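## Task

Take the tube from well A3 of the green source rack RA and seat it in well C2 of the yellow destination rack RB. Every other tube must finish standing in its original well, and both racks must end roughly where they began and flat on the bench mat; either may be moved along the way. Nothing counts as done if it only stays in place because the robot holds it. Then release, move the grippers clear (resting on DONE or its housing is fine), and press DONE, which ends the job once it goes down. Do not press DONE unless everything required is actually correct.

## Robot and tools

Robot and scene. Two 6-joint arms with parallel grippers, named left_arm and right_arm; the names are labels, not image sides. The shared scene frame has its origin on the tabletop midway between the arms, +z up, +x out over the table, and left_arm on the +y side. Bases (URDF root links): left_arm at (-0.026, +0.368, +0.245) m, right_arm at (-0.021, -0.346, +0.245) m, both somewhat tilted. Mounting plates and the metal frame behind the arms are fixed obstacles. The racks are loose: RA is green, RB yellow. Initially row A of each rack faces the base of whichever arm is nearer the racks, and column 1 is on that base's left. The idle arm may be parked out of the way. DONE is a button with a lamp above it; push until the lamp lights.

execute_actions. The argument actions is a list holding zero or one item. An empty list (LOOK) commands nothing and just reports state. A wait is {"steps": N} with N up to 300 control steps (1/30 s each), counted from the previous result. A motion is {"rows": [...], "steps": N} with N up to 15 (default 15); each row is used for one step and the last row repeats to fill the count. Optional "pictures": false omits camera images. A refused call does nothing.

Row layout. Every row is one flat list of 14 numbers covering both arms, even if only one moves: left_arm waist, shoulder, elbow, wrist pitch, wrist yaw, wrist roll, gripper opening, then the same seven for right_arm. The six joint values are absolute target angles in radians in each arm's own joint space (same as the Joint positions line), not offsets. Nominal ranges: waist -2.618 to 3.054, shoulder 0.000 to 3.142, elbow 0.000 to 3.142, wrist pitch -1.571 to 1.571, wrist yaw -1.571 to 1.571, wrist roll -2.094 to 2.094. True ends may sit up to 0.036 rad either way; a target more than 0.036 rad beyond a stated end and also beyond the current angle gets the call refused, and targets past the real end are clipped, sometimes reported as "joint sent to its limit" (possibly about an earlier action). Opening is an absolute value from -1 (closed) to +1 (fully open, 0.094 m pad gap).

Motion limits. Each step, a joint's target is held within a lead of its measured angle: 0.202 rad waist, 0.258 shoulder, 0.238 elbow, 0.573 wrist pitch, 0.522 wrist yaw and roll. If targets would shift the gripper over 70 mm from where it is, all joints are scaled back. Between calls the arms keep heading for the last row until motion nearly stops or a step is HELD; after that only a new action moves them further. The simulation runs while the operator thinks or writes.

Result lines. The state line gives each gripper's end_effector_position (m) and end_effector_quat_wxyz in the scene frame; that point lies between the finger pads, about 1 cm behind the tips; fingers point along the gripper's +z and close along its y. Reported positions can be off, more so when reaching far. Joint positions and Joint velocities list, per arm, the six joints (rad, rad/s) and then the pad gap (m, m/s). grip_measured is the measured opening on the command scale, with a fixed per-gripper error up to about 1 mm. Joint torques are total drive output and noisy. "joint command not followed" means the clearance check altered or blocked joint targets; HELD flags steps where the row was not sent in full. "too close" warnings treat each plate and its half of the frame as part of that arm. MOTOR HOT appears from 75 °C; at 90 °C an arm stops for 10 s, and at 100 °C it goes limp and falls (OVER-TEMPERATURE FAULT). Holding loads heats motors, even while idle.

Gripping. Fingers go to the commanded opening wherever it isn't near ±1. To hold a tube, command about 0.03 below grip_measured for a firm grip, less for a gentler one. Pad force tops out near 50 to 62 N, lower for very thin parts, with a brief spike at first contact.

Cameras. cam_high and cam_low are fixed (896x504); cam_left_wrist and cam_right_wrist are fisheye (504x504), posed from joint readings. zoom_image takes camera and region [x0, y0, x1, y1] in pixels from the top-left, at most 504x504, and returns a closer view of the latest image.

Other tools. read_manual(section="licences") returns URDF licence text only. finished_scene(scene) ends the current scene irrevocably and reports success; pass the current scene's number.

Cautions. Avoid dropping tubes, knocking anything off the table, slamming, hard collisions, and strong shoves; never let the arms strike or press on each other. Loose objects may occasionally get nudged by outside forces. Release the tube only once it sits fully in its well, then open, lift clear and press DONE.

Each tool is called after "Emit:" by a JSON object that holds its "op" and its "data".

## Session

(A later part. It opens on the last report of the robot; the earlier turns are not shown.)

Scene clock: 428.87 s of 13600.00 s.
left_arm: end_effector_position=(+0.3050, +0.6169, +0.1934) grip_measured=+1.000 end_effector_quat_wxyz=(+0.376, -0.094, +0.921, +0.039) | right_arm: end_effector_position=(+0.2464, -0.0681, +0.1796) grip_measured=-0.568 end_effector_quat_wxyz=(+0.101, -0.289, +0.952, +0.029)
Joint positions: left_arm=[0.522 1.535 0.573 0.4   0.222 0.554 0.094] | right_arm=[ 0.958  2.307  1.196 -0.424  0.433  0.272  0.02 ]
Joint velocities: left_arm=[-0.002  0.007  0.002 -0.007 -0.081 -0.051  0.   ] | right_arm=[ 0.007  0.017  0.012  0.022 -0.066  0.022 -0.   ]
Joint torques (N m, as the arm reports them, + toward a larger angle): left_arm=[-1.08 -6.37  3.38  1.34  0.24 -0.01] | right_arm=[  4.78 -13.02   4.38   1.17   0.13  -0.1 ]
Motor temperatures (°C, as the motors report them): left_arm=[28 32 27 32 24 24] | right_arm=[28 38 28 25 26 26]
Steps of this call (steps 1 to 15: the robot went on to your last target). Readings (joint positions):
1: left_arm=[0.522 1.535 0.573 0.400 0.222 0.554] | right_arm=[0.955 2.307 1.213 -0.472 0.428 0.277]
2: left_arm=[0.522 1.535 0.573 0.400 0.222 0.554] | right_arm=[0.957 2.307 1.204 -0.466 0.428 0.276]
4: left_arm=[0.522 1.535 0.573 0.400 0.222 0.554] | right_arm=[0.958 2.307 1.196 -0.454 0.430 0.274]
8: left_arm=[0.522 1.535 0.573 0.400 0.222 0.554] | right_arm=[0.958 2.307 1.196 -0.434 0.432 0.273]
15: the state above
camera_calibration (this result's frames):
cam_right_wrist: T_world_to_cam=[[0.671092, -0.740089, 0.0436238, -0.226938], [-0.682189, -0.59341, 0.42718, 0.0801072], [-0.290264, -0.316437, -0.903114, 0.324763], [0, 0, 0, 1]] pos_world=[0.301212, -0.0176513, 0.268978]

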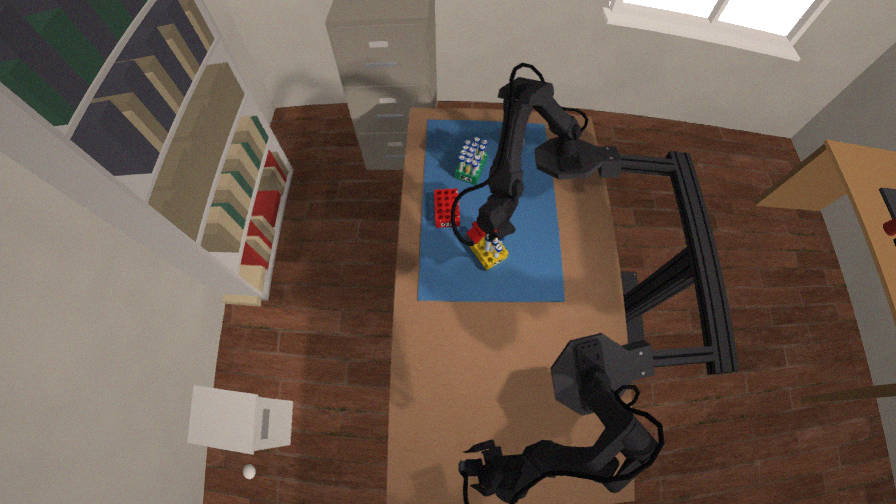

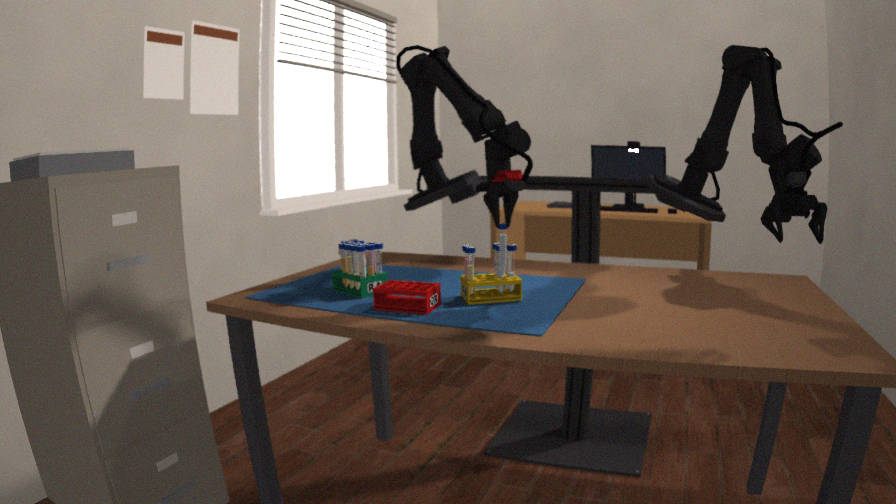

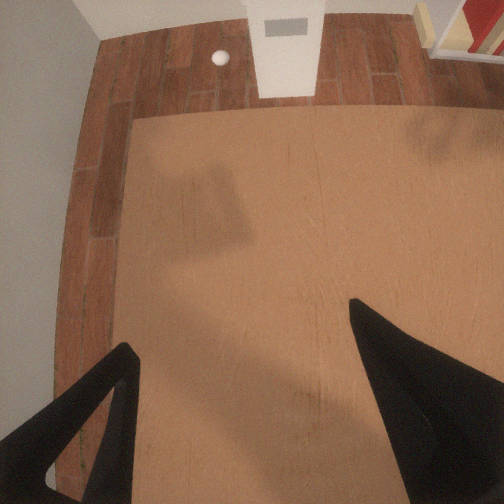

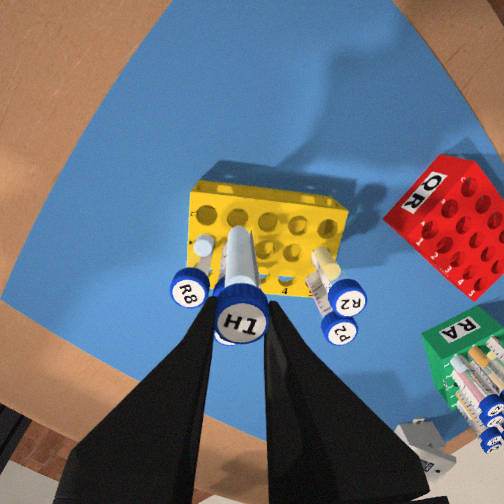

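Emit:
{"op": "execute_actions", "data": {"actions": [{"rows":[[0.522,1.535,0.573,0.4,0.222,0.554,1,0.96,2.305,1.18,-0.403,0.444,0.265,-0.595],[0.522,1.535,0.573,0.4,0.222,0.554,1,0.953,2.322,1.177,-0.398,0.444,0.263,-0.595],[0.522,1.535,0.573,0.4,0.222,0.554,1,0.951,2.328,1.175,-0.394,0.444,0.261,-0.595],[0.522,1.535,0.573,0.4,0.222,0.554,1,0.949,2.332,1.174,-0.388,0.444,0.259,-0.595],[0.522,1.535,0.573,0.4,0.222,0.554,1,0.947,2.336,1.173,-0.381,0.444,0.257,-0.595],[0.522,1.535,0.573,0.4,0.222,0.554,1,0.945,2.34,1.172,-0.374,0.444,0.255,-0.595],[0.522,1.535,0.573,0.4,0.222,0.554,1,0.943,2.344,1.171,-0.366,0.444,0.253,-0.595],[0.522,1.535,0.573,0.4,0.222,0.554,1,0.941,2.348,1.17,-0.358,0.444,0.251,-0.595],[0.522,1.535,0.573,0.4,0.222,0.554,1,0.94,2.351,1.169,-0.35,0.444,0.249,-0.595],[0.522,1.535,0.573,0.4,0.222,0.554,1,0.939,2.354,1.168,-0.343,0.444,0.247,-0.595],[0.522,1.535,0.573,0.4,0.222,0.554,1,0.938,2.357,1.168,-0.336,0.444,0.246,-0.595],[0.522,1.535,0.573,0.4,0.222,0.554,1,0.938,2.359,1.168,-0.33,0.444,0.245,-0.595]],"steps":15}], "pictures": false}}

Emit:
{"op": "execute_actions", "data": {"actions": [{"steps":8}]}}

Emit:
{"op": "zoom_image", "data": {"camera": "cam_right_wrist", "region": [160, 170, 380, 390]}}

Scene clock: 441.60 s of 13600.00 s.
left_arm: end_effector_position=(+0.3050, +0.6169, +0.1934) grip_measured=+1.000 end_effector_quat_wxyz=(+0.376, -0.094, +0.921, +0.039) | right_arm: end_effector_position=(+0.2470, -0.0687, +0.1613) grip_measured=-0.568 end_effector_quat_wxyz=(+0.101, -0.287, +0.952, +0.028)
Joint positions: left_arm=[0.522 1.535 0.573 0.4   0.222 0.554 0.094] | right_arm=[ 0.938  2.349  1.18  -0.359  0.434  0.255  0.02 ]
Joint velocities: left_arm=[ 0.002 -0.002 -0.007 -0.022  0.051 -0.007  0.   ] | right_arm=[-0.022  0.032 -0.007  0.066 -0.007 -0.11   0.001]
Joint torques (N m, as the arm reports them, + toward a larger angle): left_arm=[-1.07 -6.35  3.37  1.33  0.24 -0.01] | right_arm=[ 3.73 -9.84  3.91  1.25  0.13 -0.09]
Motor temperatures (°C, as the motors report them): left_arm=[28 32 27 32 24 24] | right_arm=[29 38 28 25 26 26]
Steps of this call (steps 1 to 15: the robot went on to your last target; steps 16 to 170: nothing new was sent; then 6.57 s passed at rest; steps 171 to 185: all 15 steps of this action). Readings (joint positions):
171: left_arm=[0.522 1.535 0.573 0.400 0.222 0.554] | right_arm=[0.958 2.307 1.196 -0.422 0.433 0.272]
172: left_arm=[0.522 1.535 0.573 0.400 0.222 0.554] | right_arm=[0.958 2.307 1.196 -0.420 0.433 0.271]
174: left_arm=[0.522 1.535 0.573 0.400 0.222 0.554] | right_arm=[0.956 2.307 1.196 -0.415 0.433 0.270]
178: left_arm=[0.522 1.535 0.573 0.400 0.222 0.554] | right_arm=[0.948 2.322 1.196 -0.394 0.434 0.264]
185: the state above

Scene clock: 441.87 s of 13600.00 s.
left_arm: end_effector_position=(+0.3050, +0.6169, +0.1934) grip_measured=+1.000 end_effector_quat_wxyz=(+0.376, -0.094, +0.921, +0.039) | right_arm: end_effector_position=(+0.2487, -0.0666, +0.1616) grip_measured=-0.568 end_effector_quat_wxyz=(+0.106, -0.286, +0.952, +0.031)
Joint positions: left_arm=[0.522 1.535 0.573 0.4   0.222 0.554 0.094] | right_arm=[ 0.938  2.35   1.18  -0.346  0.435  0.252  0.02 ]
Joint velocities: left_arm=[-0.017  0.007  0.002  0.022 -0.037 -0.051  0.   ] | right_arm=[-0.012 -0.007  0.007  0.095 -0.051 -0.051  0.   ]
Joint torques (N m, as the arm reports them, + toward a larger angle): left_arm=[-1.04 -6.37  3.37  1.32  0.25 -0.02] | right_arm=[ 3.74 -9.71  3.93  1.17  0.12 -0.1 ]
Motor temperatures (°C, as the motors report them): left_arm=[28 32 27 32 24 24] | right_arm=[29 38 28 25 26 26]
Steps of this call (steps 1 to 8: the robot went on to your last target). Readings (joint positions):
1: left_arm=[0.522 1.535 0.573 0.400 0.222 0.554] | right_arm=[0.938 2.350 1.180 -0.358 0.434 0.254]
2: left_arm=[0.522 1.535 0.573 0.400 0.222 0.554] | right_arm=[0.938 2.350 1.180 -0.356 0.434 0.254]
4: left_arm=[0.522 1.535 0.573 0.400 0.222 0.554] | right_arm=[0.938 2.350 1.180 -0.351 0.435 0.253]
8: the state above
camera_calibration (this result's frames):
cam_right_wrist: T_world_to_cam=[[0.666474, -0.744249, 0.0436527, -0.22577], [-0.688736, -0.592232, 0.418216, 0.0934587], [-0.285404, -0.308795, -0.907298, 0.309641], [0, 0, 0, 1]] pos_world=[0.303211, -0.0170644, 0.251706]

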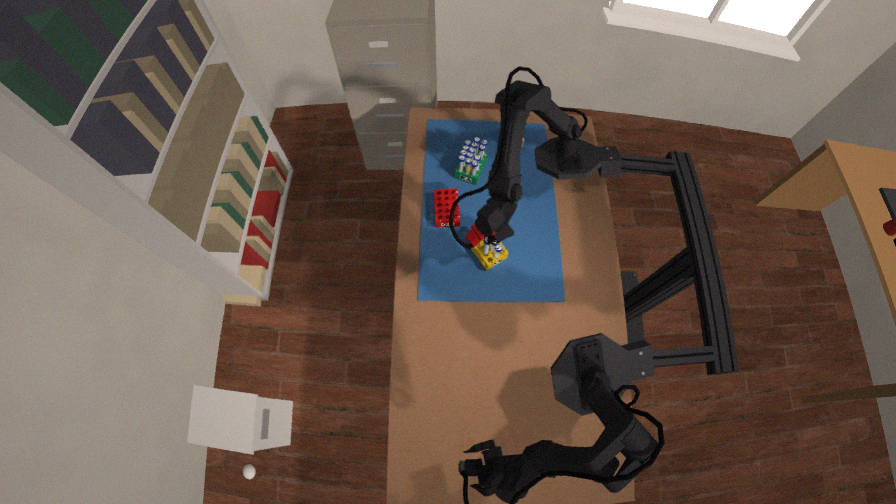

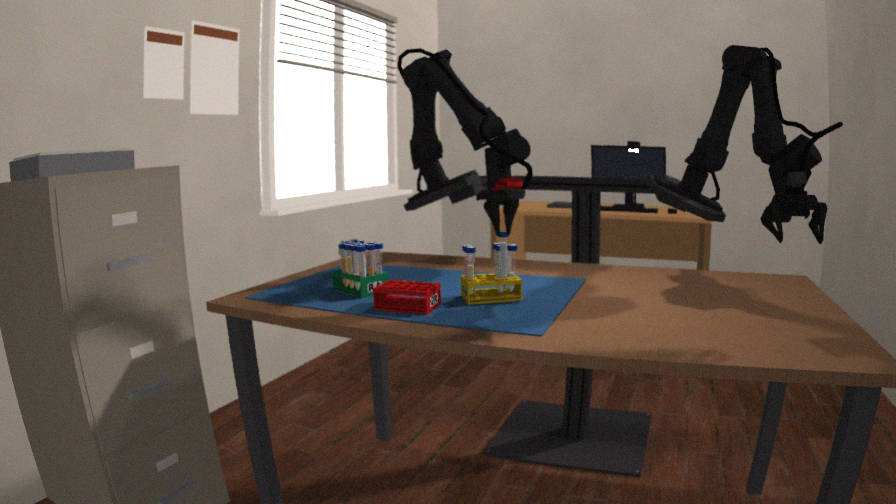

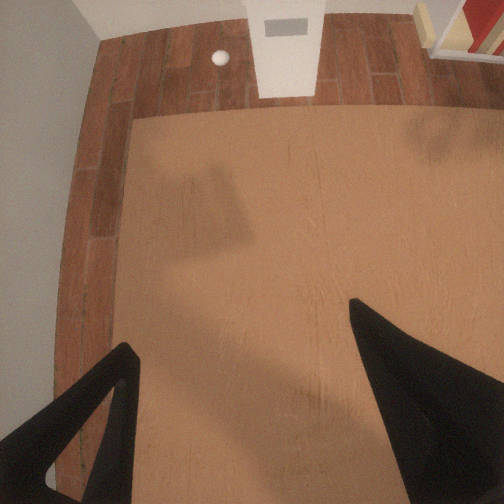

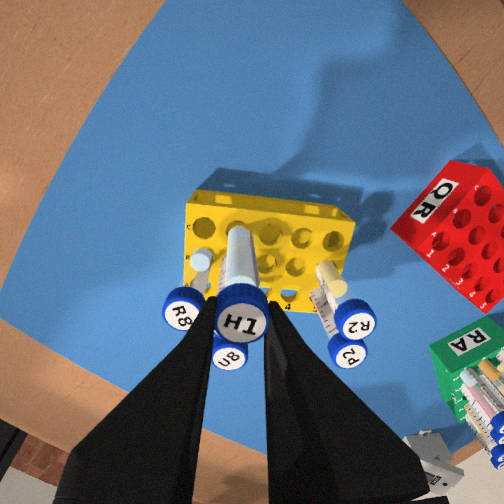

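Region (160, 170, 380, 390) of cam_right_wrist's 504x504 image, scaled by 2.291, with more detail than that image has.

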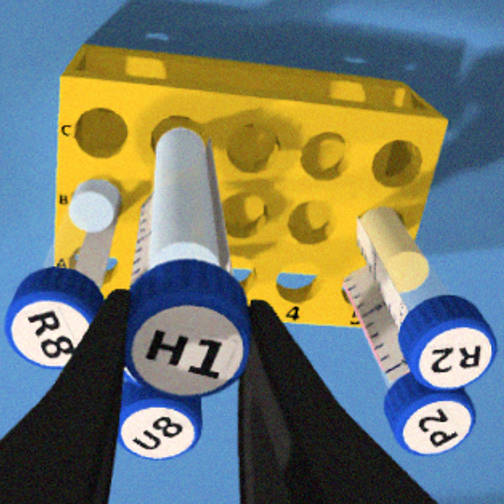

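Emit:
{"op": "execute_actions", "data": {"actions": [{"rows":[[0.522,1.535,0.573,0.4,0.222,0.554,1,0.934,2.366,1.162,-0.328,0.444,0.244,-0.595],[0.522,1.535,0.573,0.4,0.222,0.554,1,0.933,2.371,1.16,-0.325,0.444,0.243,-0.595],[0.522,1.535,0.573,0.4,0.222,0.554,1,0.932,2.375,1.159,-0.32,0.444,0.242,-0.595],[0.522,1.535,0.573,0.4,0.222,0.554,1,0.931,2.379,1.158,-0.314,0.444,0.24,-0.595],[0.522,1.535,0.573,0.4,0.222,0.554,1,0.93,2.383,1.157,-0.308,0.444,0.238,-0.595],[0.522,1.535,0.573,0.4,0.222,0.554,1,0.929,2.387,1.156,-0.301,0.444,0.236,-0.595],[0.522,1.535,0.573,0.4,0.222,0.554,1,0.927,2.391,1.156,-0.294,0.444,0.234,-0.595],[0.522,1.535,0.573,0.4,0.222,0.554,1,0.925,2.395,1.156,-0.287,0.444,0.232,-0.595],[0.522,1.535,0.573,0.4,0.222,0.554,1,0.923,2.399,1.156,-0.28,0.444,0.23,-0.595],[0.522,1.535,0.573,0.4,0.222,0.554,1,0.922,2.402,1.156,-0.273,0.444,0.229,-0.595]],"steps":15}]}}

Scene clock: 463.40 s of 13600.00 s.
left_arm: end_effector_position=(+0.3050, +0.6169, +0.1934) grip_measured=+1.000 end_effector_quat_wxyz=(+0.376, -0.094, +0.921, +0.039) | right_arm: end_effector_position=(+0.2474, -0.0674, +0.1450) grip_measured=-0.568 end_effector_quat_wxyz=(+0.103, -0.286, +0.952, +0.029)
Joint positions: left_arm=[0.522 1.535 0.573 0.4   0.222 0.554 0.094] | right_arm=[ 0.923  2.391  1.17  -0.295  0.435  0.238  0.02 ]
Joint velocities: left_arm=[-0.032 -0.007 -0.017  0.007 -0.051  0.037  0.   ] | right_arm=[ 0.017  0.002 -0.017  0.022 -0.051  0.022  0.   ]
Joint torques (N m, as the arm reports them, + toward a larger angle): left_arm=[-1.04 -6.4   3.33  1.33  0.24 -0.01] | right_arm=[ 3.67 -9.74  3.59  1.2   0.13 -0.07]
Motor temperatures (°C, as the motors report them): left_arm=[28 32 27 33 24 24] | right_arm=[28 36 28 25 26 26]
Steps of this call (steps 1 to 30: the robot went on to your last target; steps 31 to 90: nothing new was sent; then 18.03 s passed at rest; steps 91 to 105: all 15 steps of this action). Readings (joint positions):
91: left_arm=[0.522 1.535 0.573 0.400 0.222 0.554] | right_arm=[0.938 2.350 1.180 -0.343 0.435 0.251]
92: left_arm=[0.522 1.535 0.573 0.400 0.222 0.554] | right_arm=[0.938 2.350 1.180 -0.343 0.435 0.251]
94: left_arm=[0.522 1.535 0.573 0.400 0.222 0.554] | right_arm=[0.938 2.353 1.180 -0.338 0.435 0.250]
98: left_arm=[0.522 1.535 0.573 0.400 0.222 0.554] | right_arm=[0.932 2.372 1.180 -0.320 0.435 0.245]
105: the state above
camera_calibration (this result's frames):
cam_right_wrist: T_world_to_cam=[[0.666717, -0.743942, 0.0451512, -0.225024], [-0.68716, -0.590109, 0.423772, 0.0979301], [-0.288618, -0.313562, -0.904643, 0.294065], [0, 0, 0, 1]] pos_world=[0.302194, -0.0174082, 0.234684]

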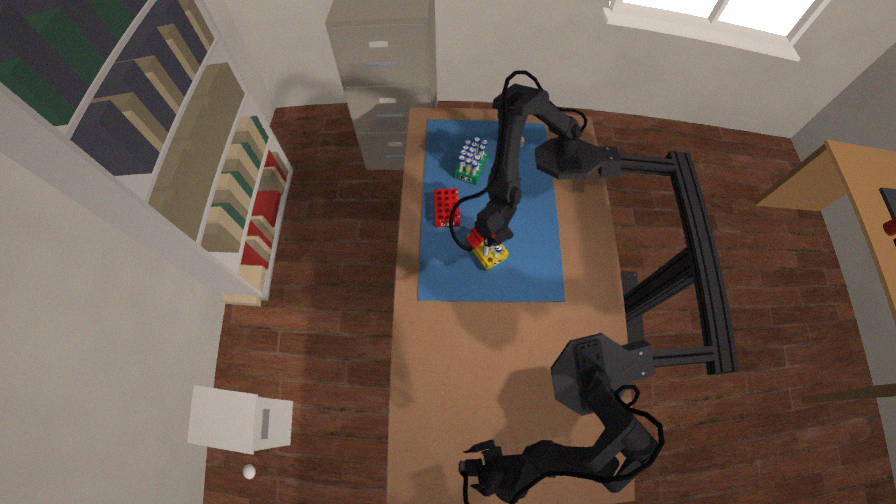

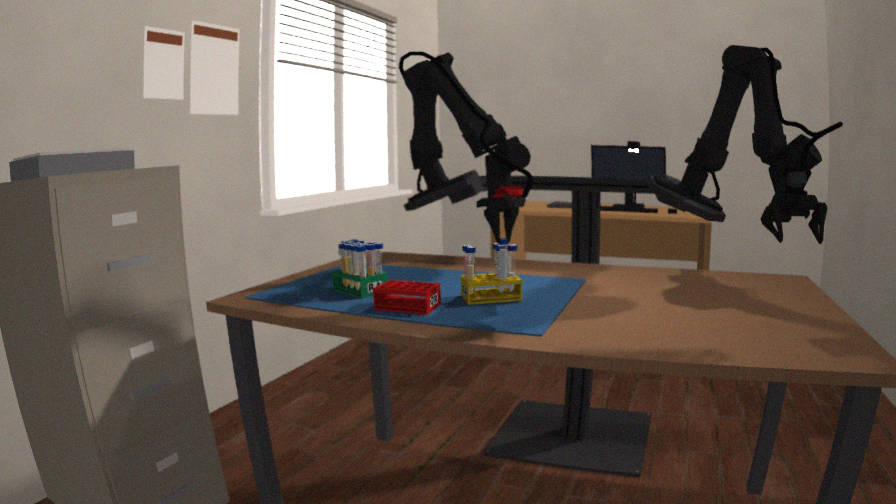

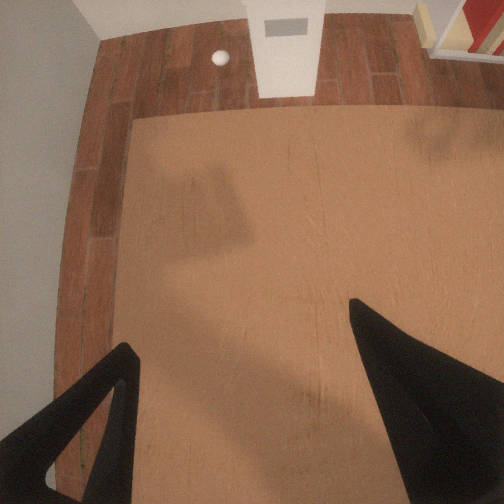

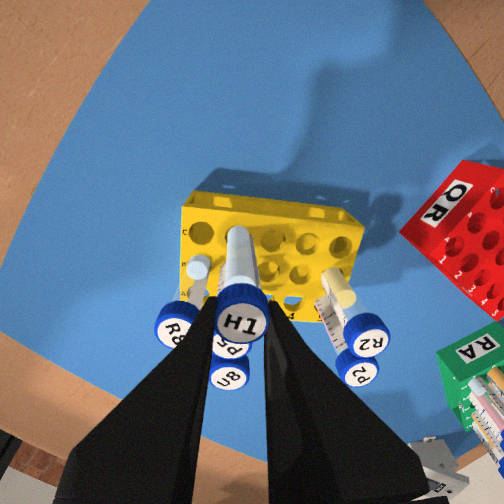

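Continue to z≈0.127.

Emit:
{"op": "execute_actions", "data": {"actions": [{"rows":[[0.522,1.535,0.573,0.4,0.222,0.554,1,0.919,2.408,1.152,-0.271,0.444,0.228,-0.595],[0.522,1.535,0.573,0.4,0.222,0.554,1,0.918,2.413,1.15,-0.268,0.444,0.227,-0.595],[0.522,1.535,0.573,0.4,0.222,0.554,1,0.917,2.417,1.149,-0.263,0.444,0.226,-0.595],[0.522,1.535,0.573,0.4,0.222,0.554,1,0.916,2.421,1.149,-0.257,0.444,0.224,-0.595],[0.522,1.535,0.573,0.4,0.222,0.554,1,0.914,2.425,1.148,-0.25,0.444,0.222,-0.595],[0.522,1.535,0.573,0.4,0.222,0.554,1,0.912,2.429,1.148,-0.243,0.444,0.22,-0.595],[0.522,1.535,0.573,0.4,0.222,0.554,1,0.91,2.433,1.147,-0.236,0.444,0.218,-0.595],[0.522,1.535,0.573,0.4,0.222,0.554,1,0.908,2.437,1.147,-0.229,0.444,0.216,-0.595],[0.522,1.535,0.573,0.4,0.222,0.554,1,0.906,2.441,1.147,-0.222,0.444,0.214,-0.595],[0.522,1.535,0.573,0.4,0.222,0.554,1,0.905,2.444,1.147,-0.216,0.444,0.213,-0.595],[0.522,1.535,0.573,0.4,0.222,0.554,1,0.904,2.447,1.147,-0.211,0.444,0.212,-0.595]],"steps":15}]}}

Emit:
{"op": "zoom_image", "data": {"camera": "cam_low", "region": [440, 190, 560, 310]}}

Scene clock: 469.77 s of 13600.00 s.
left_arm: end_effector_position=(+0.3050, +0.6169, +0.1934) grip_measured=+1.000 end_effector_quat_wxyz=(+0.376, -0.094, +0.921, +0.039) | right_arm: end_effector_position=(+0.2482, -0.0667, +0.1287) grip_measured=-0.568 end_effector_quat_wxyz=(+0.104, -0.285, +0.952, +0.029)
Joint positions: left_arm=[0.522 1.535 0.573 0.4   0.222 0.554 0.094] | right_arm=[ 0.906  2.435  1.165 -0.237  0.435  0.221  0.02 ]
Joint velocities: left_arm=[-0.007  0.007  0.012 -0.022 -0.007 -0.066  0.   ] | right_arm=[-0.002 -0.002 -0.061  0.022 -0.007 -0.022  0.   ]
Joint torques (N m, as the arm reports them, + toward a larger angle): left_arm=[-1.13 -6.44  3.31  1.35  0.24 -0.02] | right_arm=[ 3.7  -9.83  3.3   1.23  0.1  -0.1 ]
Motor temperatures (°C, as the motors report them): left_arm=[28 32 27 33 24 24] | right_arm=[28 36 28 25 26 26]
Steps of this call (steps 1 to 15: the robot went on to your last target; steps 16 to 90: nothing new was sent; then 2.87 s passed at rest; steps 91 to 105: all 15 steps of this action). Readings (joint positions):
91: left_arm=[0.522 1.535 0.573 0.400 0.222 0.554] | right_arm=[0.923 2.391 1.170 -0.289 0.435 0.235]
92: left_arm=[0.522 1.535 0.573 0.400 0.222 0.554] | right_arm=[0.923 2.391 1.170 -0.288 0.435 0.235]
94: left_arm=[0.522 1.535 0.573 0.400 0.222 0.554] | right_arm=[0.923 2.395 1.170 -0.284 0.435 0.234]
98: left_arm=[0.522 1.535 0.573 0.400 0.222 0.554] | right_arm=[0.916 2.415 1.170 -0.266 0.435 0.229]
105: the state above
camera_calibration (this result's frames):
cam_right_wrist: T_world_to_cam=[[0.664675, -0.745751, 0.0454234, -0.223954], [-0.689455, -0.588804, 0.421855, 0.106721], [-0.287853, -0.311714, -0.905525, 0.27976], [0, 0, 0, 1]] pos_world=[0.302966, -0.0169709, 0.218482]

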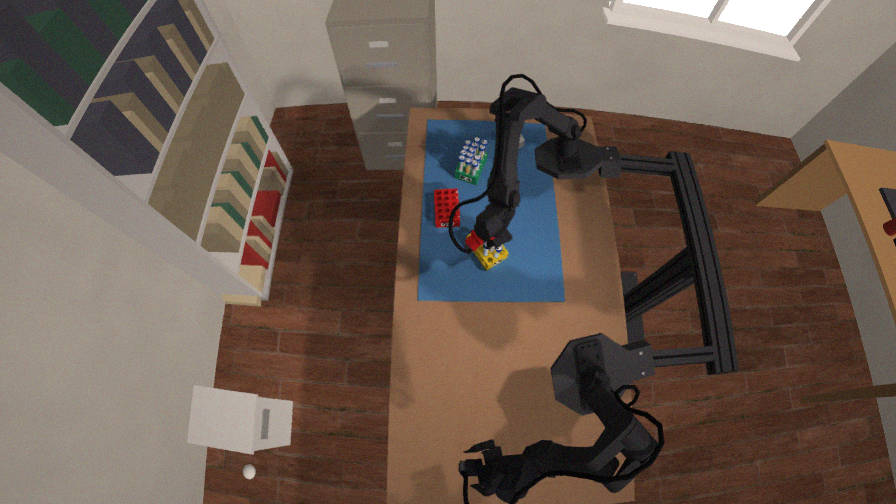

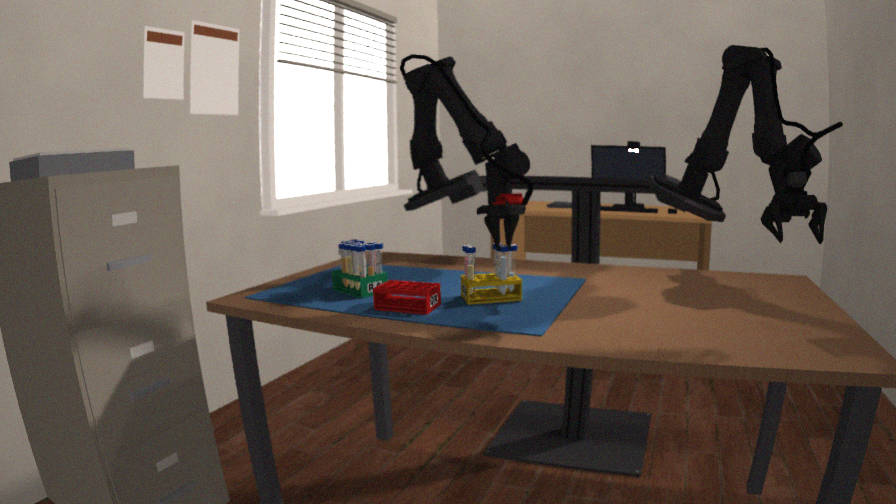

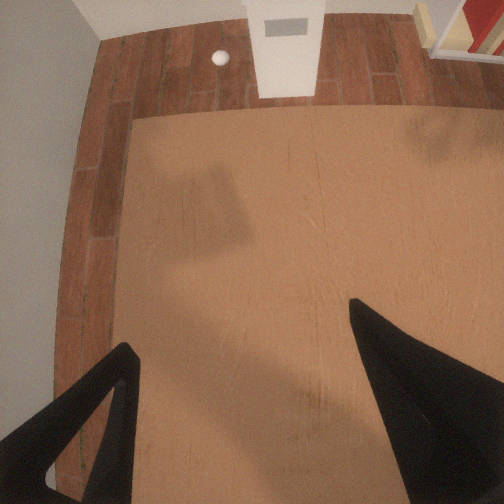

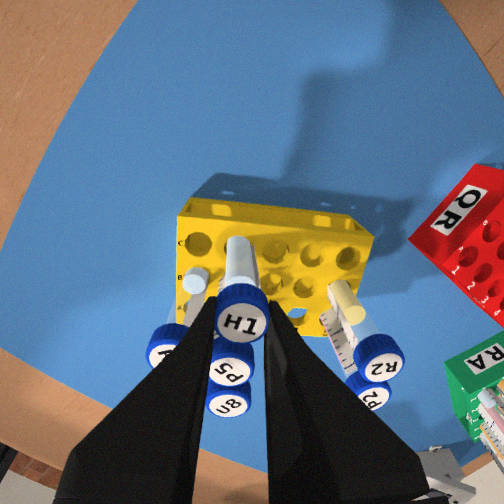

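Region (440, 190, 560, 310) of cam_low's 896x504 image, scaled by 4.200, with more detail than that image has.

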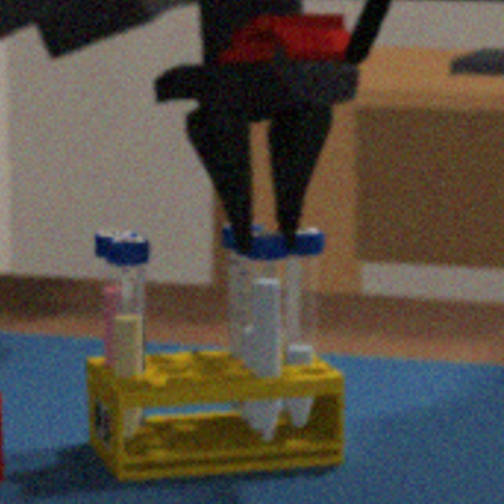

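Emit:
{"op": "execute_actions", "data": {"actions": []}}

Scene clock: 480.17 s of 13600.00 s.
left_arm: end_effector_position=(+0.3050, +0.6169, +0.1934) grip_measured=+1.000 end_effector_quat_wxyz=(+0.376, -0.094, +0.921, +0.039) | right_arm: end_effector_position=(+0.2482, -0.0666, +0.1283) grip_measured=-0.568 end_effector_quat_wxyz=(+0.106, -0.285, +0.952, +0.030)
Joint positions: left_arm=[0.522 1.535 0.573 0.4   0.222 0.554 0.094] | right_arm=[ 0.906  2.435  1.162 -0.23   0.435  0.219  0.02 ]
Joint velocities: left_arm=[-0.022 -0.007 -0.007  0.007 -0.022  0.095  0.   ] | right_arm=[-0.002 -0.012 -0.012 -0.081 -0.022 -0.022  0.   ]
Joint torques (N m, as the arm reports them, + toward a larger angle): left_arm=[-1.03 -6.34  3.34  1.33  0.25 -0.01] | right_arm=[ 3.67 -9.78  3.31  1.25  0.11 -0.09]
Motor temperatures (°C, as the motors report them): left_arm=[28 32 27 33 24 24] | right_arm=[28 36 28 26 26 26]
Steps of this call (steps 1 to 15: the robot went on to your last target; steps 16 to 90: nothing new was sent; then 7.40 s passed at rest). Readings (joint positions):
1: left_arm=[0.522 1.535 0.573 0.400 0.222 0.554] | right_arm=[0.906 2.435 1.163 -0.235 0.435 0.221]
2: left_arm=[0.522 1.535 0.573 0.400 0.222 0.554] | right_arm=[0.906 2.435 1.162 -0.233 0.435 0.221]
4: left_arm=[0.522 1.535 0.573 0.400 0.222 0.554] | right_arm=[0.906 2.435 1.162 -0.232 0.435 0.220]
8: left_arm=[0.522 1.535 0.573 0.400 0.222 0.554] | right_arm=[0.906 2.435 1.162 -0.230 0.435 0.219]
90: the state above
All arms were judged still, so your last target was given up. Only a new action makes them travel on or press farther. Fingers that are still opening or closing keep moving.
camera_calibration (this result's frames):
cam_right_wrist: T_world_to_cam=[[0.665578, -0.744942, 0.0454756, -0.223959], [-0.689632, -0.590578, 0.419078, 0.107231], [-0.285332, -0.310291, -0.906811, 0.279119], [0, 0, 0, 1]] pos_world=[0.302654, -0.0169003, 0.218355]

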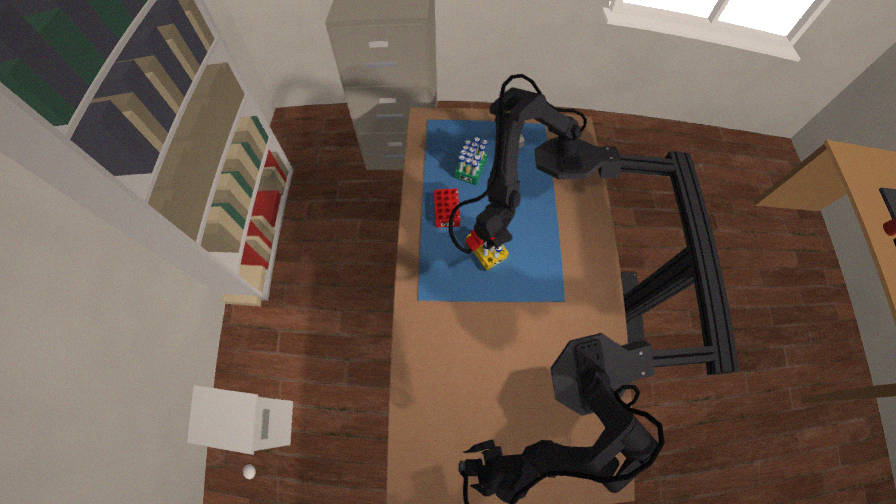

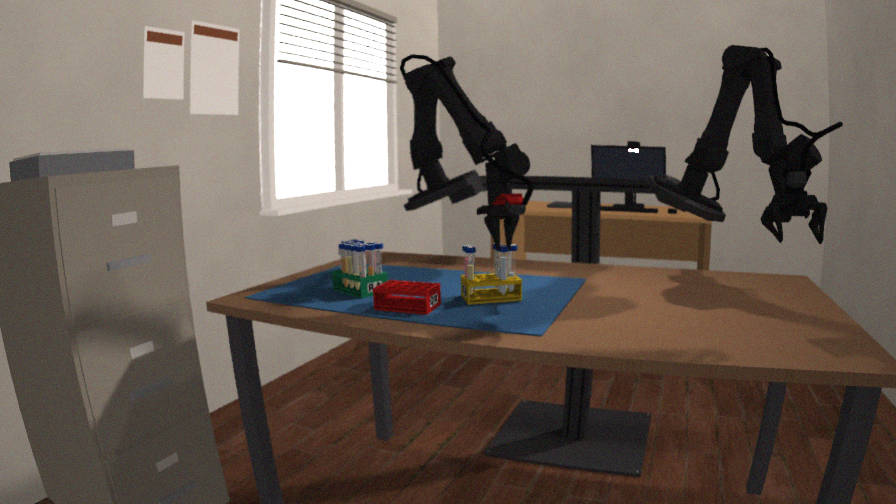

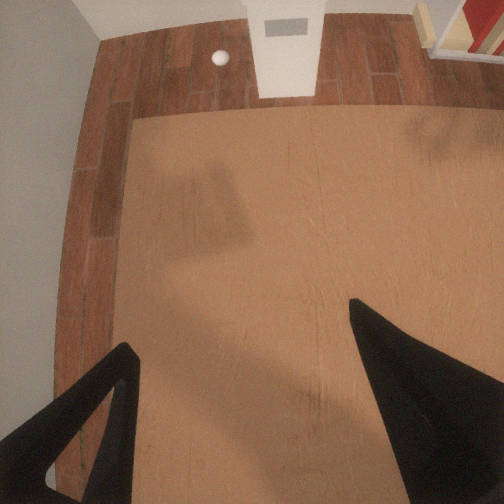

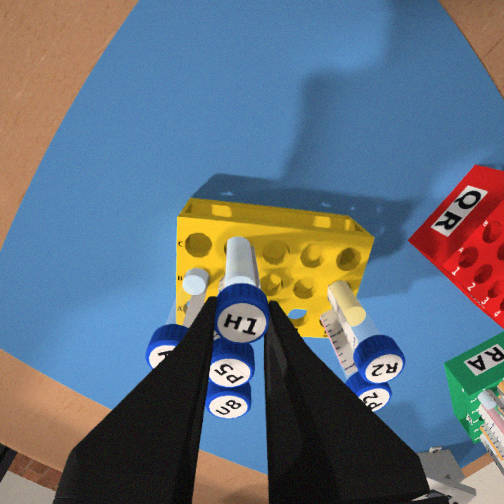

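Emit:
{"op": "execute_actions", "data": {"actions": [{"rows":[[0.522,1.535,0.573,0.4,0.222,0.554,1,0.903,2.456,1.150,-0.212,0.444,0.212,-0.595],[0.522,1.535,0.573,0.4,0.222,0.554,1,0.902,2.457,1.150,-0.208,0.444,0.212,-0.595]],"steps":12}], "pictures": false}}

Emit:
{"op": "execute_actions", "data": {"actions": [{"rows":[[0.522,1.535,0.573,0.4,0.222,0.554,1,0.902,2.450,1.155,-0.215,0.444,0.212,-0.5],[0.522,1.535,0.573,0.4,0.222,0.554,1,0.902,2.450,1.155,-0.215,0.444,0.212,-0.42]],"steps":12}]}}

Emit:
{"op": "zoom_image", "data": {"camera": "cam_low", "region": [440,190,560,310]}}

Scene clock: 484.10 s of 13600.00 s.
left_arm: end_effector_position=(+0.3050, +0.6169, +0.1934) grip_measured=+1.000 end_effector_quat_wxyz=(+0.376, -0.094, +0.921, +0.039) | right_arm: end_effector_position=(+0.2483, -0.0664, +0.1283) grip_measured=-0.568 end_effector_quat_wxyz=(+0.106, -0.285, +0.952, +0.030)
Joint positions: left_arm=[0.522 1.535 0.573 0.4   0.222 0.554 0.094] | right_arm=[ 0.906  2.435  1.162 -0.229  0.435  0.219  0.02 ]
Joint velocities: left_arm=[-0.017  0.002 -0.017  0.066  0.007  0.007  0.   ] | right_arm=[-0.002  0.007  0.007  0.051  0.066  0.022  0.001]
Joint torques (N m, as the arm reports them, + toward a larger angle): left_arm=[-1.05 -6.41  3.34  1.33  0.22 -0.01] | right_arm=[ 3.57 -8.8   3.55  1.27  0.12 -0.07]
Motor temperatures (°C, as the motors report them): left_arm=[28 32 27 33 24 24] | right_arm=[28 36 28 26 26 26]
Steps of this call (steps 1 to 90: nothing new was sent; then 0.53 s passed at rest; steps 91 to 102: all 12 steps of this action). Readings (joint positions):
91: left_arm=[0.522 1.535 0.573 0.400 0.222 0.554] | right_arm=[0.906 2.435 1.162 -0.230 0.435 0.219]
92: left_arm=[0.522 1.535 0.573 0.400 0.222 0.554] | right_arm=[0.906 2.435 1.162 -0.230 0.435 0.219]
94: left_arm=[0.522 1.535 0.573 0.400 0.222 0.554] | right_arm=[0.906 2.435 1.162 -0.229 0.435 0.219]
98: left_arm=[0.522 1.535 0.573 0.400 0.222 0.554] | right_arm=[0.906 2.435 1.162 -0.229 0.435 0.219]
102: the state above

Scene clock: 484.50 s of 13600.00 s.
left_arm: end_effector_position=(+0.3050, +0.6169, +0.1934) grip_measured=+1.000 end_effector_quat_wxyz=(+0.376, -0.094, +0.921, +0.039) | right_arm: end_effector_position=(+0.2485, -0.0662, +0.1284) grip_measured=-0.422 end_effector_quat_wxyz=(+0.107, -0.285, +0.952, +0.031)
Joint positions: left_arm=[0.522 1.535 0.573 0.4   0.222 0.554 0.094] | right_arm=[ 0.906  2.435  1.162 -0.228  0.435  0.219  0.027]
Joint velocities: left_arm=[ 0.037 -0.002 -0.007  0.022  0.022 -0.007  0.   ] | right_arm=[ 0.007  0.002  0.017 -0.007 -0.066  0.022 -0.001]
Joint torques (N m, as the arm reports them, + toward a larger angle): left_arm=[-1.08 -6.39  3.35  1.31  0.25 -0.01] | right_arm=[ 3.56 -9.48  3.94  1.19  0.11 -0.07]
Motor temperatures (°C, as the motors report them): left_arm=[28 32 27 33 24 24] | right_arm=[28 36 28 26 26 26]
Steps of this call (steps 1 to 12: all 12 steps of this action). Readings (joint positions):
1: left_arm=[0.522 1.535 0.573 0.400 0.222 0.554] | right_arm=[0.906 2.435 1.162 -0.229 0.435 0.219]
2: left_arm=[0.522 1.535 0.573 0.400 0.222 0.554] | right_arm=[0.906 2.435 1.162 -0.229 0.435 0.219]
4: left_arm=[0.522 1.535 0.573 0.400 0.222 0.554] | right_arm=[0.906 2.435 1.162 -0.228 0.435 0.219]
8: left_arm=[0.522 1.535 0.573 0.400 0.222 0.554] | right_arm=[0.906 2.435 1.162 -0.228 0.435 0.219]
12: the state above
camera_calibration (this result's frames):
cam_right_wrist: T_world_to_cam=[[0.665008, -0.745468, 0.0451872, -0.223787], [-0.690509, -0.590675, 0.417493, 0.107998], [-0.284536, -0.308838, -0.907556, 0.279381], [0, 0, 0, 1]] pos_world=[0.302888, -0.0167506, 0.218578]

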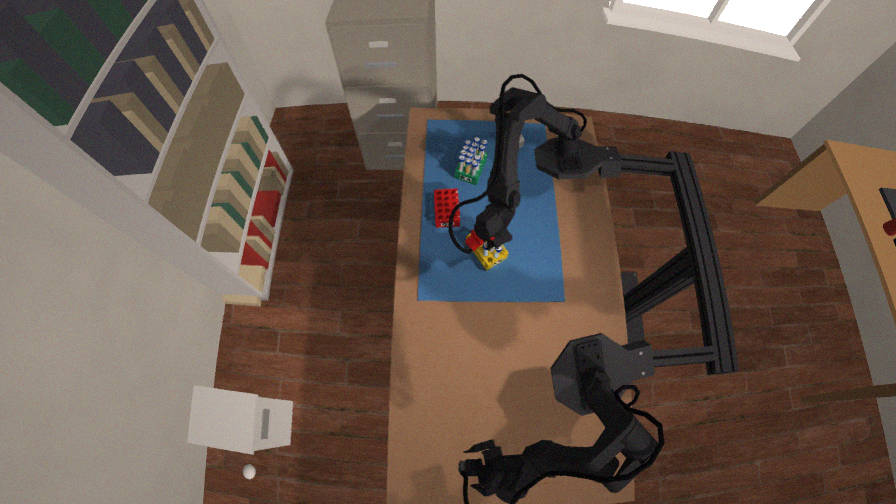

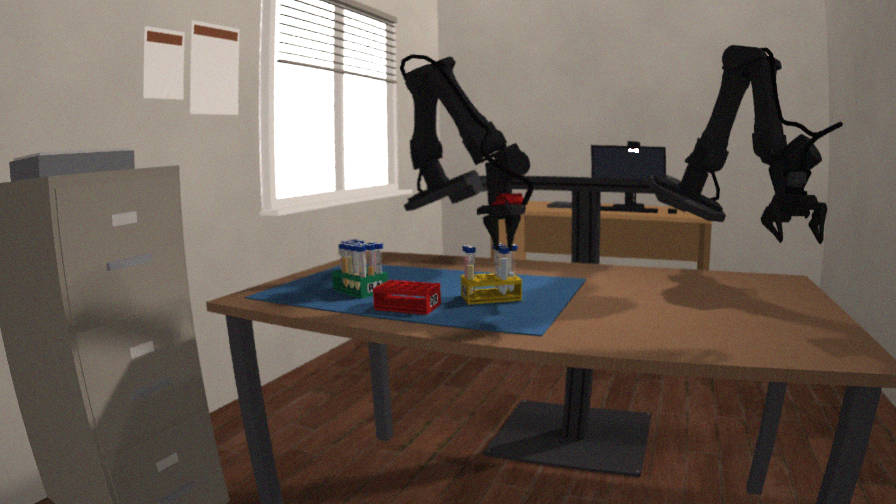

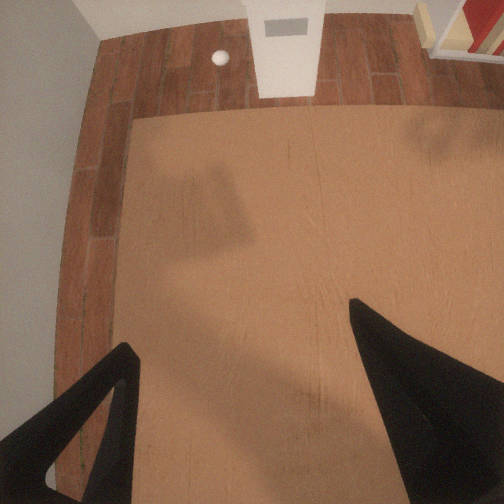

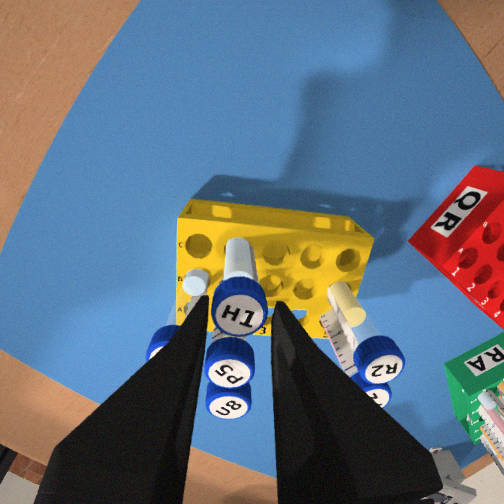

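Region (440, 190, 560, 310) of cam_low's 896x504 image, scaled by 4.200, with more detail than that image has.

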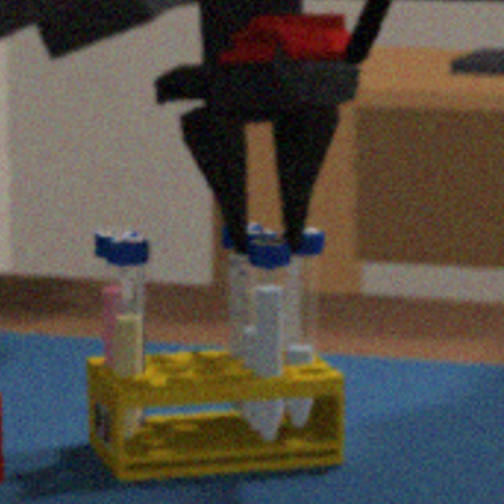

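Emit:
{"op": "execute_actions", "data": {"actions": [{"rows":[[0.522,1.535,0.573,0.4,0.222,0.554,1,0.915,2.410,1.175,-0.235,0.44,0.215,-0.42],[0.522,1.535,0.573,0.4,0.222,0.554,1,0.920,2.400,1.182,-0.250,0.44,0.215,-0.42],[0.522,1.535,0.573,0.4,0.222,0.554,1,0.924,2.390,1.187,-0.265,0.44,0.215,-0.42],[0.522,1.535,0.573,0.4,0.222,0.554,1,0.928,2.380,1.190,-0.280,0.44,0.215,-0.42],[0.522,1.535,0.573,0.4,0.222,0.554,1,0.932,2.370,1.193,-0.296,0.44,0.215,-0.42],[0.522,1.535,0.573,0.4,0.222,0.554,1,0.936,2.360,1.196,-0.312,0.44,0.215,-0.42],[0.522,1.535,0.573,0.4,0.222,0.554,1,0.940,2.350,1.199,-0.328,0.44,0.215,-0.42],[0.522,1.535,0.573,0.4,0.222,0.554,1,0.945,2.340,1.202,-0.344,0.44,0.215,-0.42],[0.522,1.535,0.573,0.4,0.222,0.554,1,0.950,2.330,1.205,-0.360,0.44,0.215,-0.42],[0.522,1.535,0.573,0.4,0.222,0.554,1,0.955,2.320,1.208,-0.376,0.44,0.215,-0.42],[0.522,1.535,0.573,0.4,0.222,0.554,1,0.960,2.308,1.211,-0.392,0.44,0.215,-0.42],[0.522,1.535,0.573,0.4,0.222,0.554,1,0.966,2.294,1.214,-0.412,0.44,0.215,-0.42]],"steps":15}]}}

Emit:
{"op": "zoom_image", "data": {"camera": "cam_low", "region": [440,210,540,310]}}

Emit:
{"op": "zoom_image", "data": {"camera": "cam_high", "region": [440,100,580,200]}}

Scene clock: 490.67 s of 13600.00 s.
left_arm: end_effector_position=(+0.3050, +0.6169, +0.1934) grip_measured=+1.000 end_effector_quat_wxyz=(+0.376, -0.094, +0.921, +0.039) | right_arm: end_effector_position=(+0.2546, -0.0611, +0.1783) grip_measured=-0.422 end_effector_quat_wxyz=(+0.120, -0.301, +0.945, +0.038)
Joint positions: left_arm=[0.522 1.535 0.573 0.4   0.222 0.554 0.094] | right_arm=[ 0.951  2.315  1.193 -0.365  0.435  0.219  0.027]
Joint velocities: left_arm=[ 0.002 -0.002 -0.007 -0.022 -0.022 -0.037  0.   ] | right_arm=[ 0.061 -0.173  0.076 -0.11  -0.037 -0.007 -0.001]
Joint torques (N m, as the arm reports them, + toward a larger angle): left_arm=[-1.07 -6.39  3.34  1.33  0.23 -0.02] | right_arm=[  4.46 -11.49   6.63   0.8    0.07  -0.05]
Motor temperatures (°C, as the motors report them): left_arm=[28 32 27 33 24 24] | right_arm=[28 36 28 26 26 26]
Steps of this call (steps 1 to 15: the robot went on to your last target; steps 16 to 90: nothing new was sent; then 2.67 s passed at rest; steps 91 to 105: all 15 steps of this action). Readings (joint positions):
91: left_arm=[0.522 1.535 0.573 0.400 0.222 0.554] | right_arm=[0.906 2.435 1.162 -0.228 0.435 0.219]
92: left_arm=[0.522 1.535 0.573 0.400 0.222 0.554] | right_arm=[0.906 2.435 1.162 -0.229 0.435 0.219]
94: left_arm=[0.522 1.535 0.573 0.400 0.222 0.554] | right_arm=[0.906 2.429 1.162 -0.241 0.435 0.219]
98: left_arm=[0.522 1.535 0.573 0.400 0.222 0.554] | right_arm=[0.914 2.390 1.166 -0.287 0.435 0.219]
105: the state above
camera_calibration (this result's frames):
cam_right_wrist: T_world_to_cam=[[0.68989, -0.722343, 0.0476669, -0.231624], [-0.678653, -0.622435, 0.389877, 0.0944117], [-0.251955, -0.301321, -0.919633, 0.322352], [0, 0, 0, 1]] pos_world=[0.305086, -0.0114151, 0.270677]

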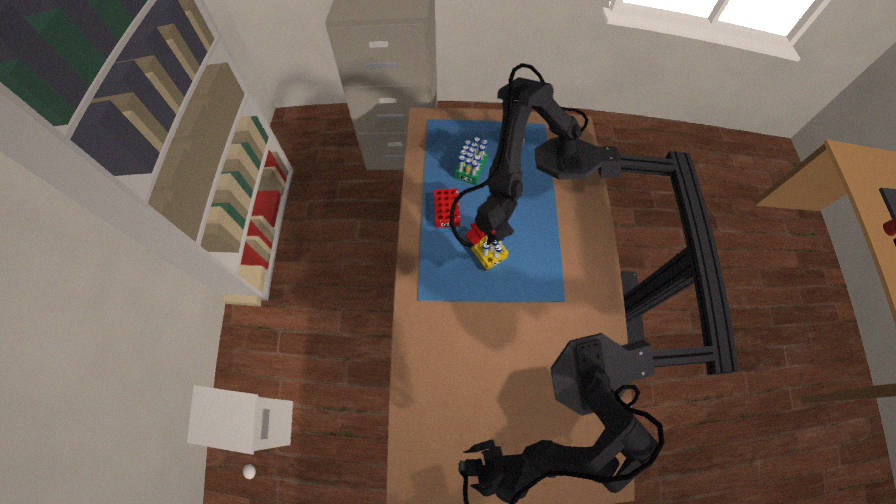

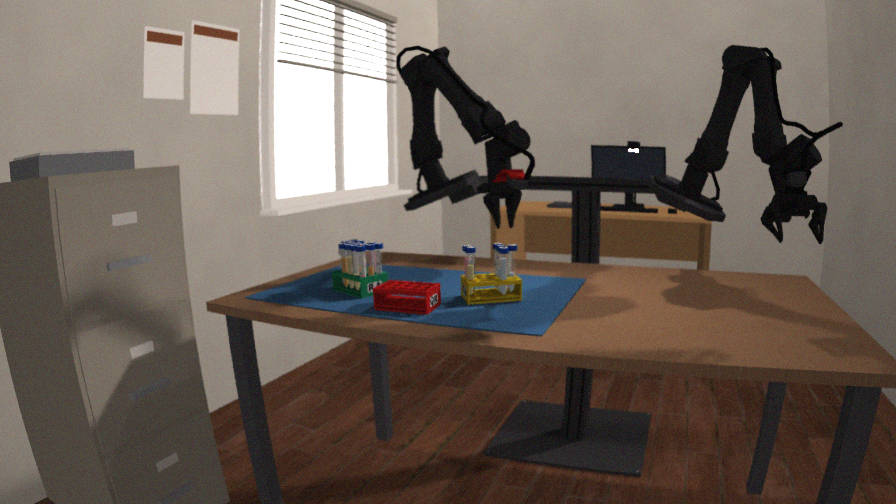

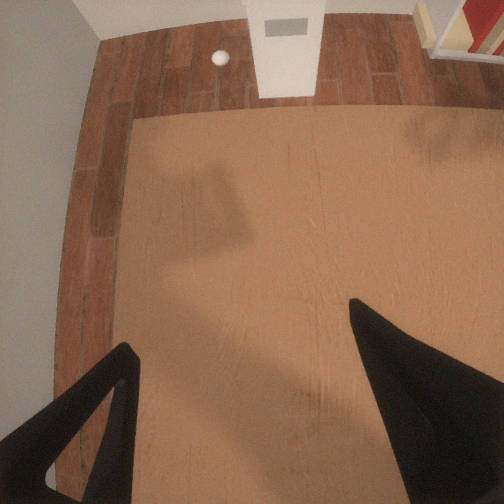

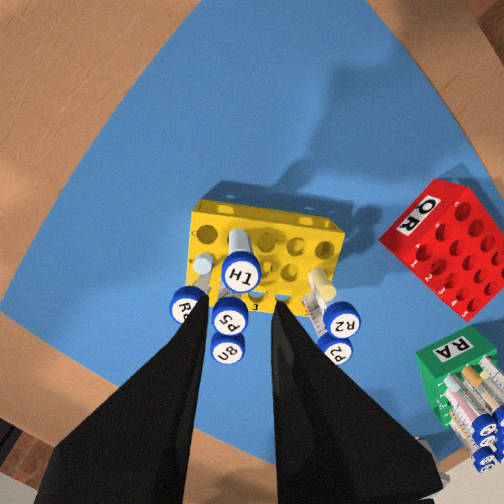

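Region (440, 210, 540, 310) of cam_low's 896x504 image, scaled by 5.040, with more detail than that image has.

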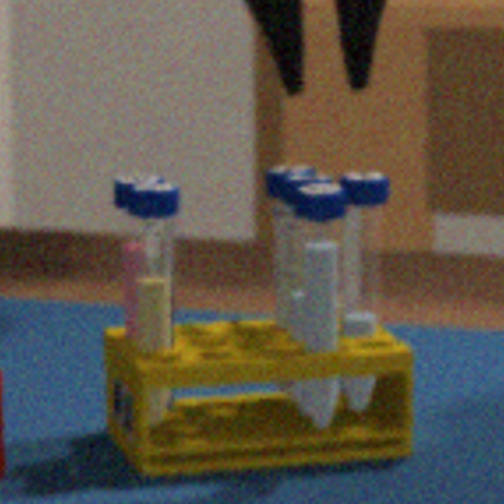

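Region (440, 100, 580, 200) of cam_high's 896x504 image, scaled by 3.600, with more detail than that image has; it fills the top 360 rows of this view, and the rest is white.

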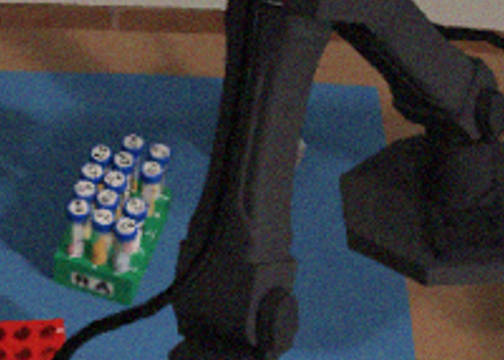

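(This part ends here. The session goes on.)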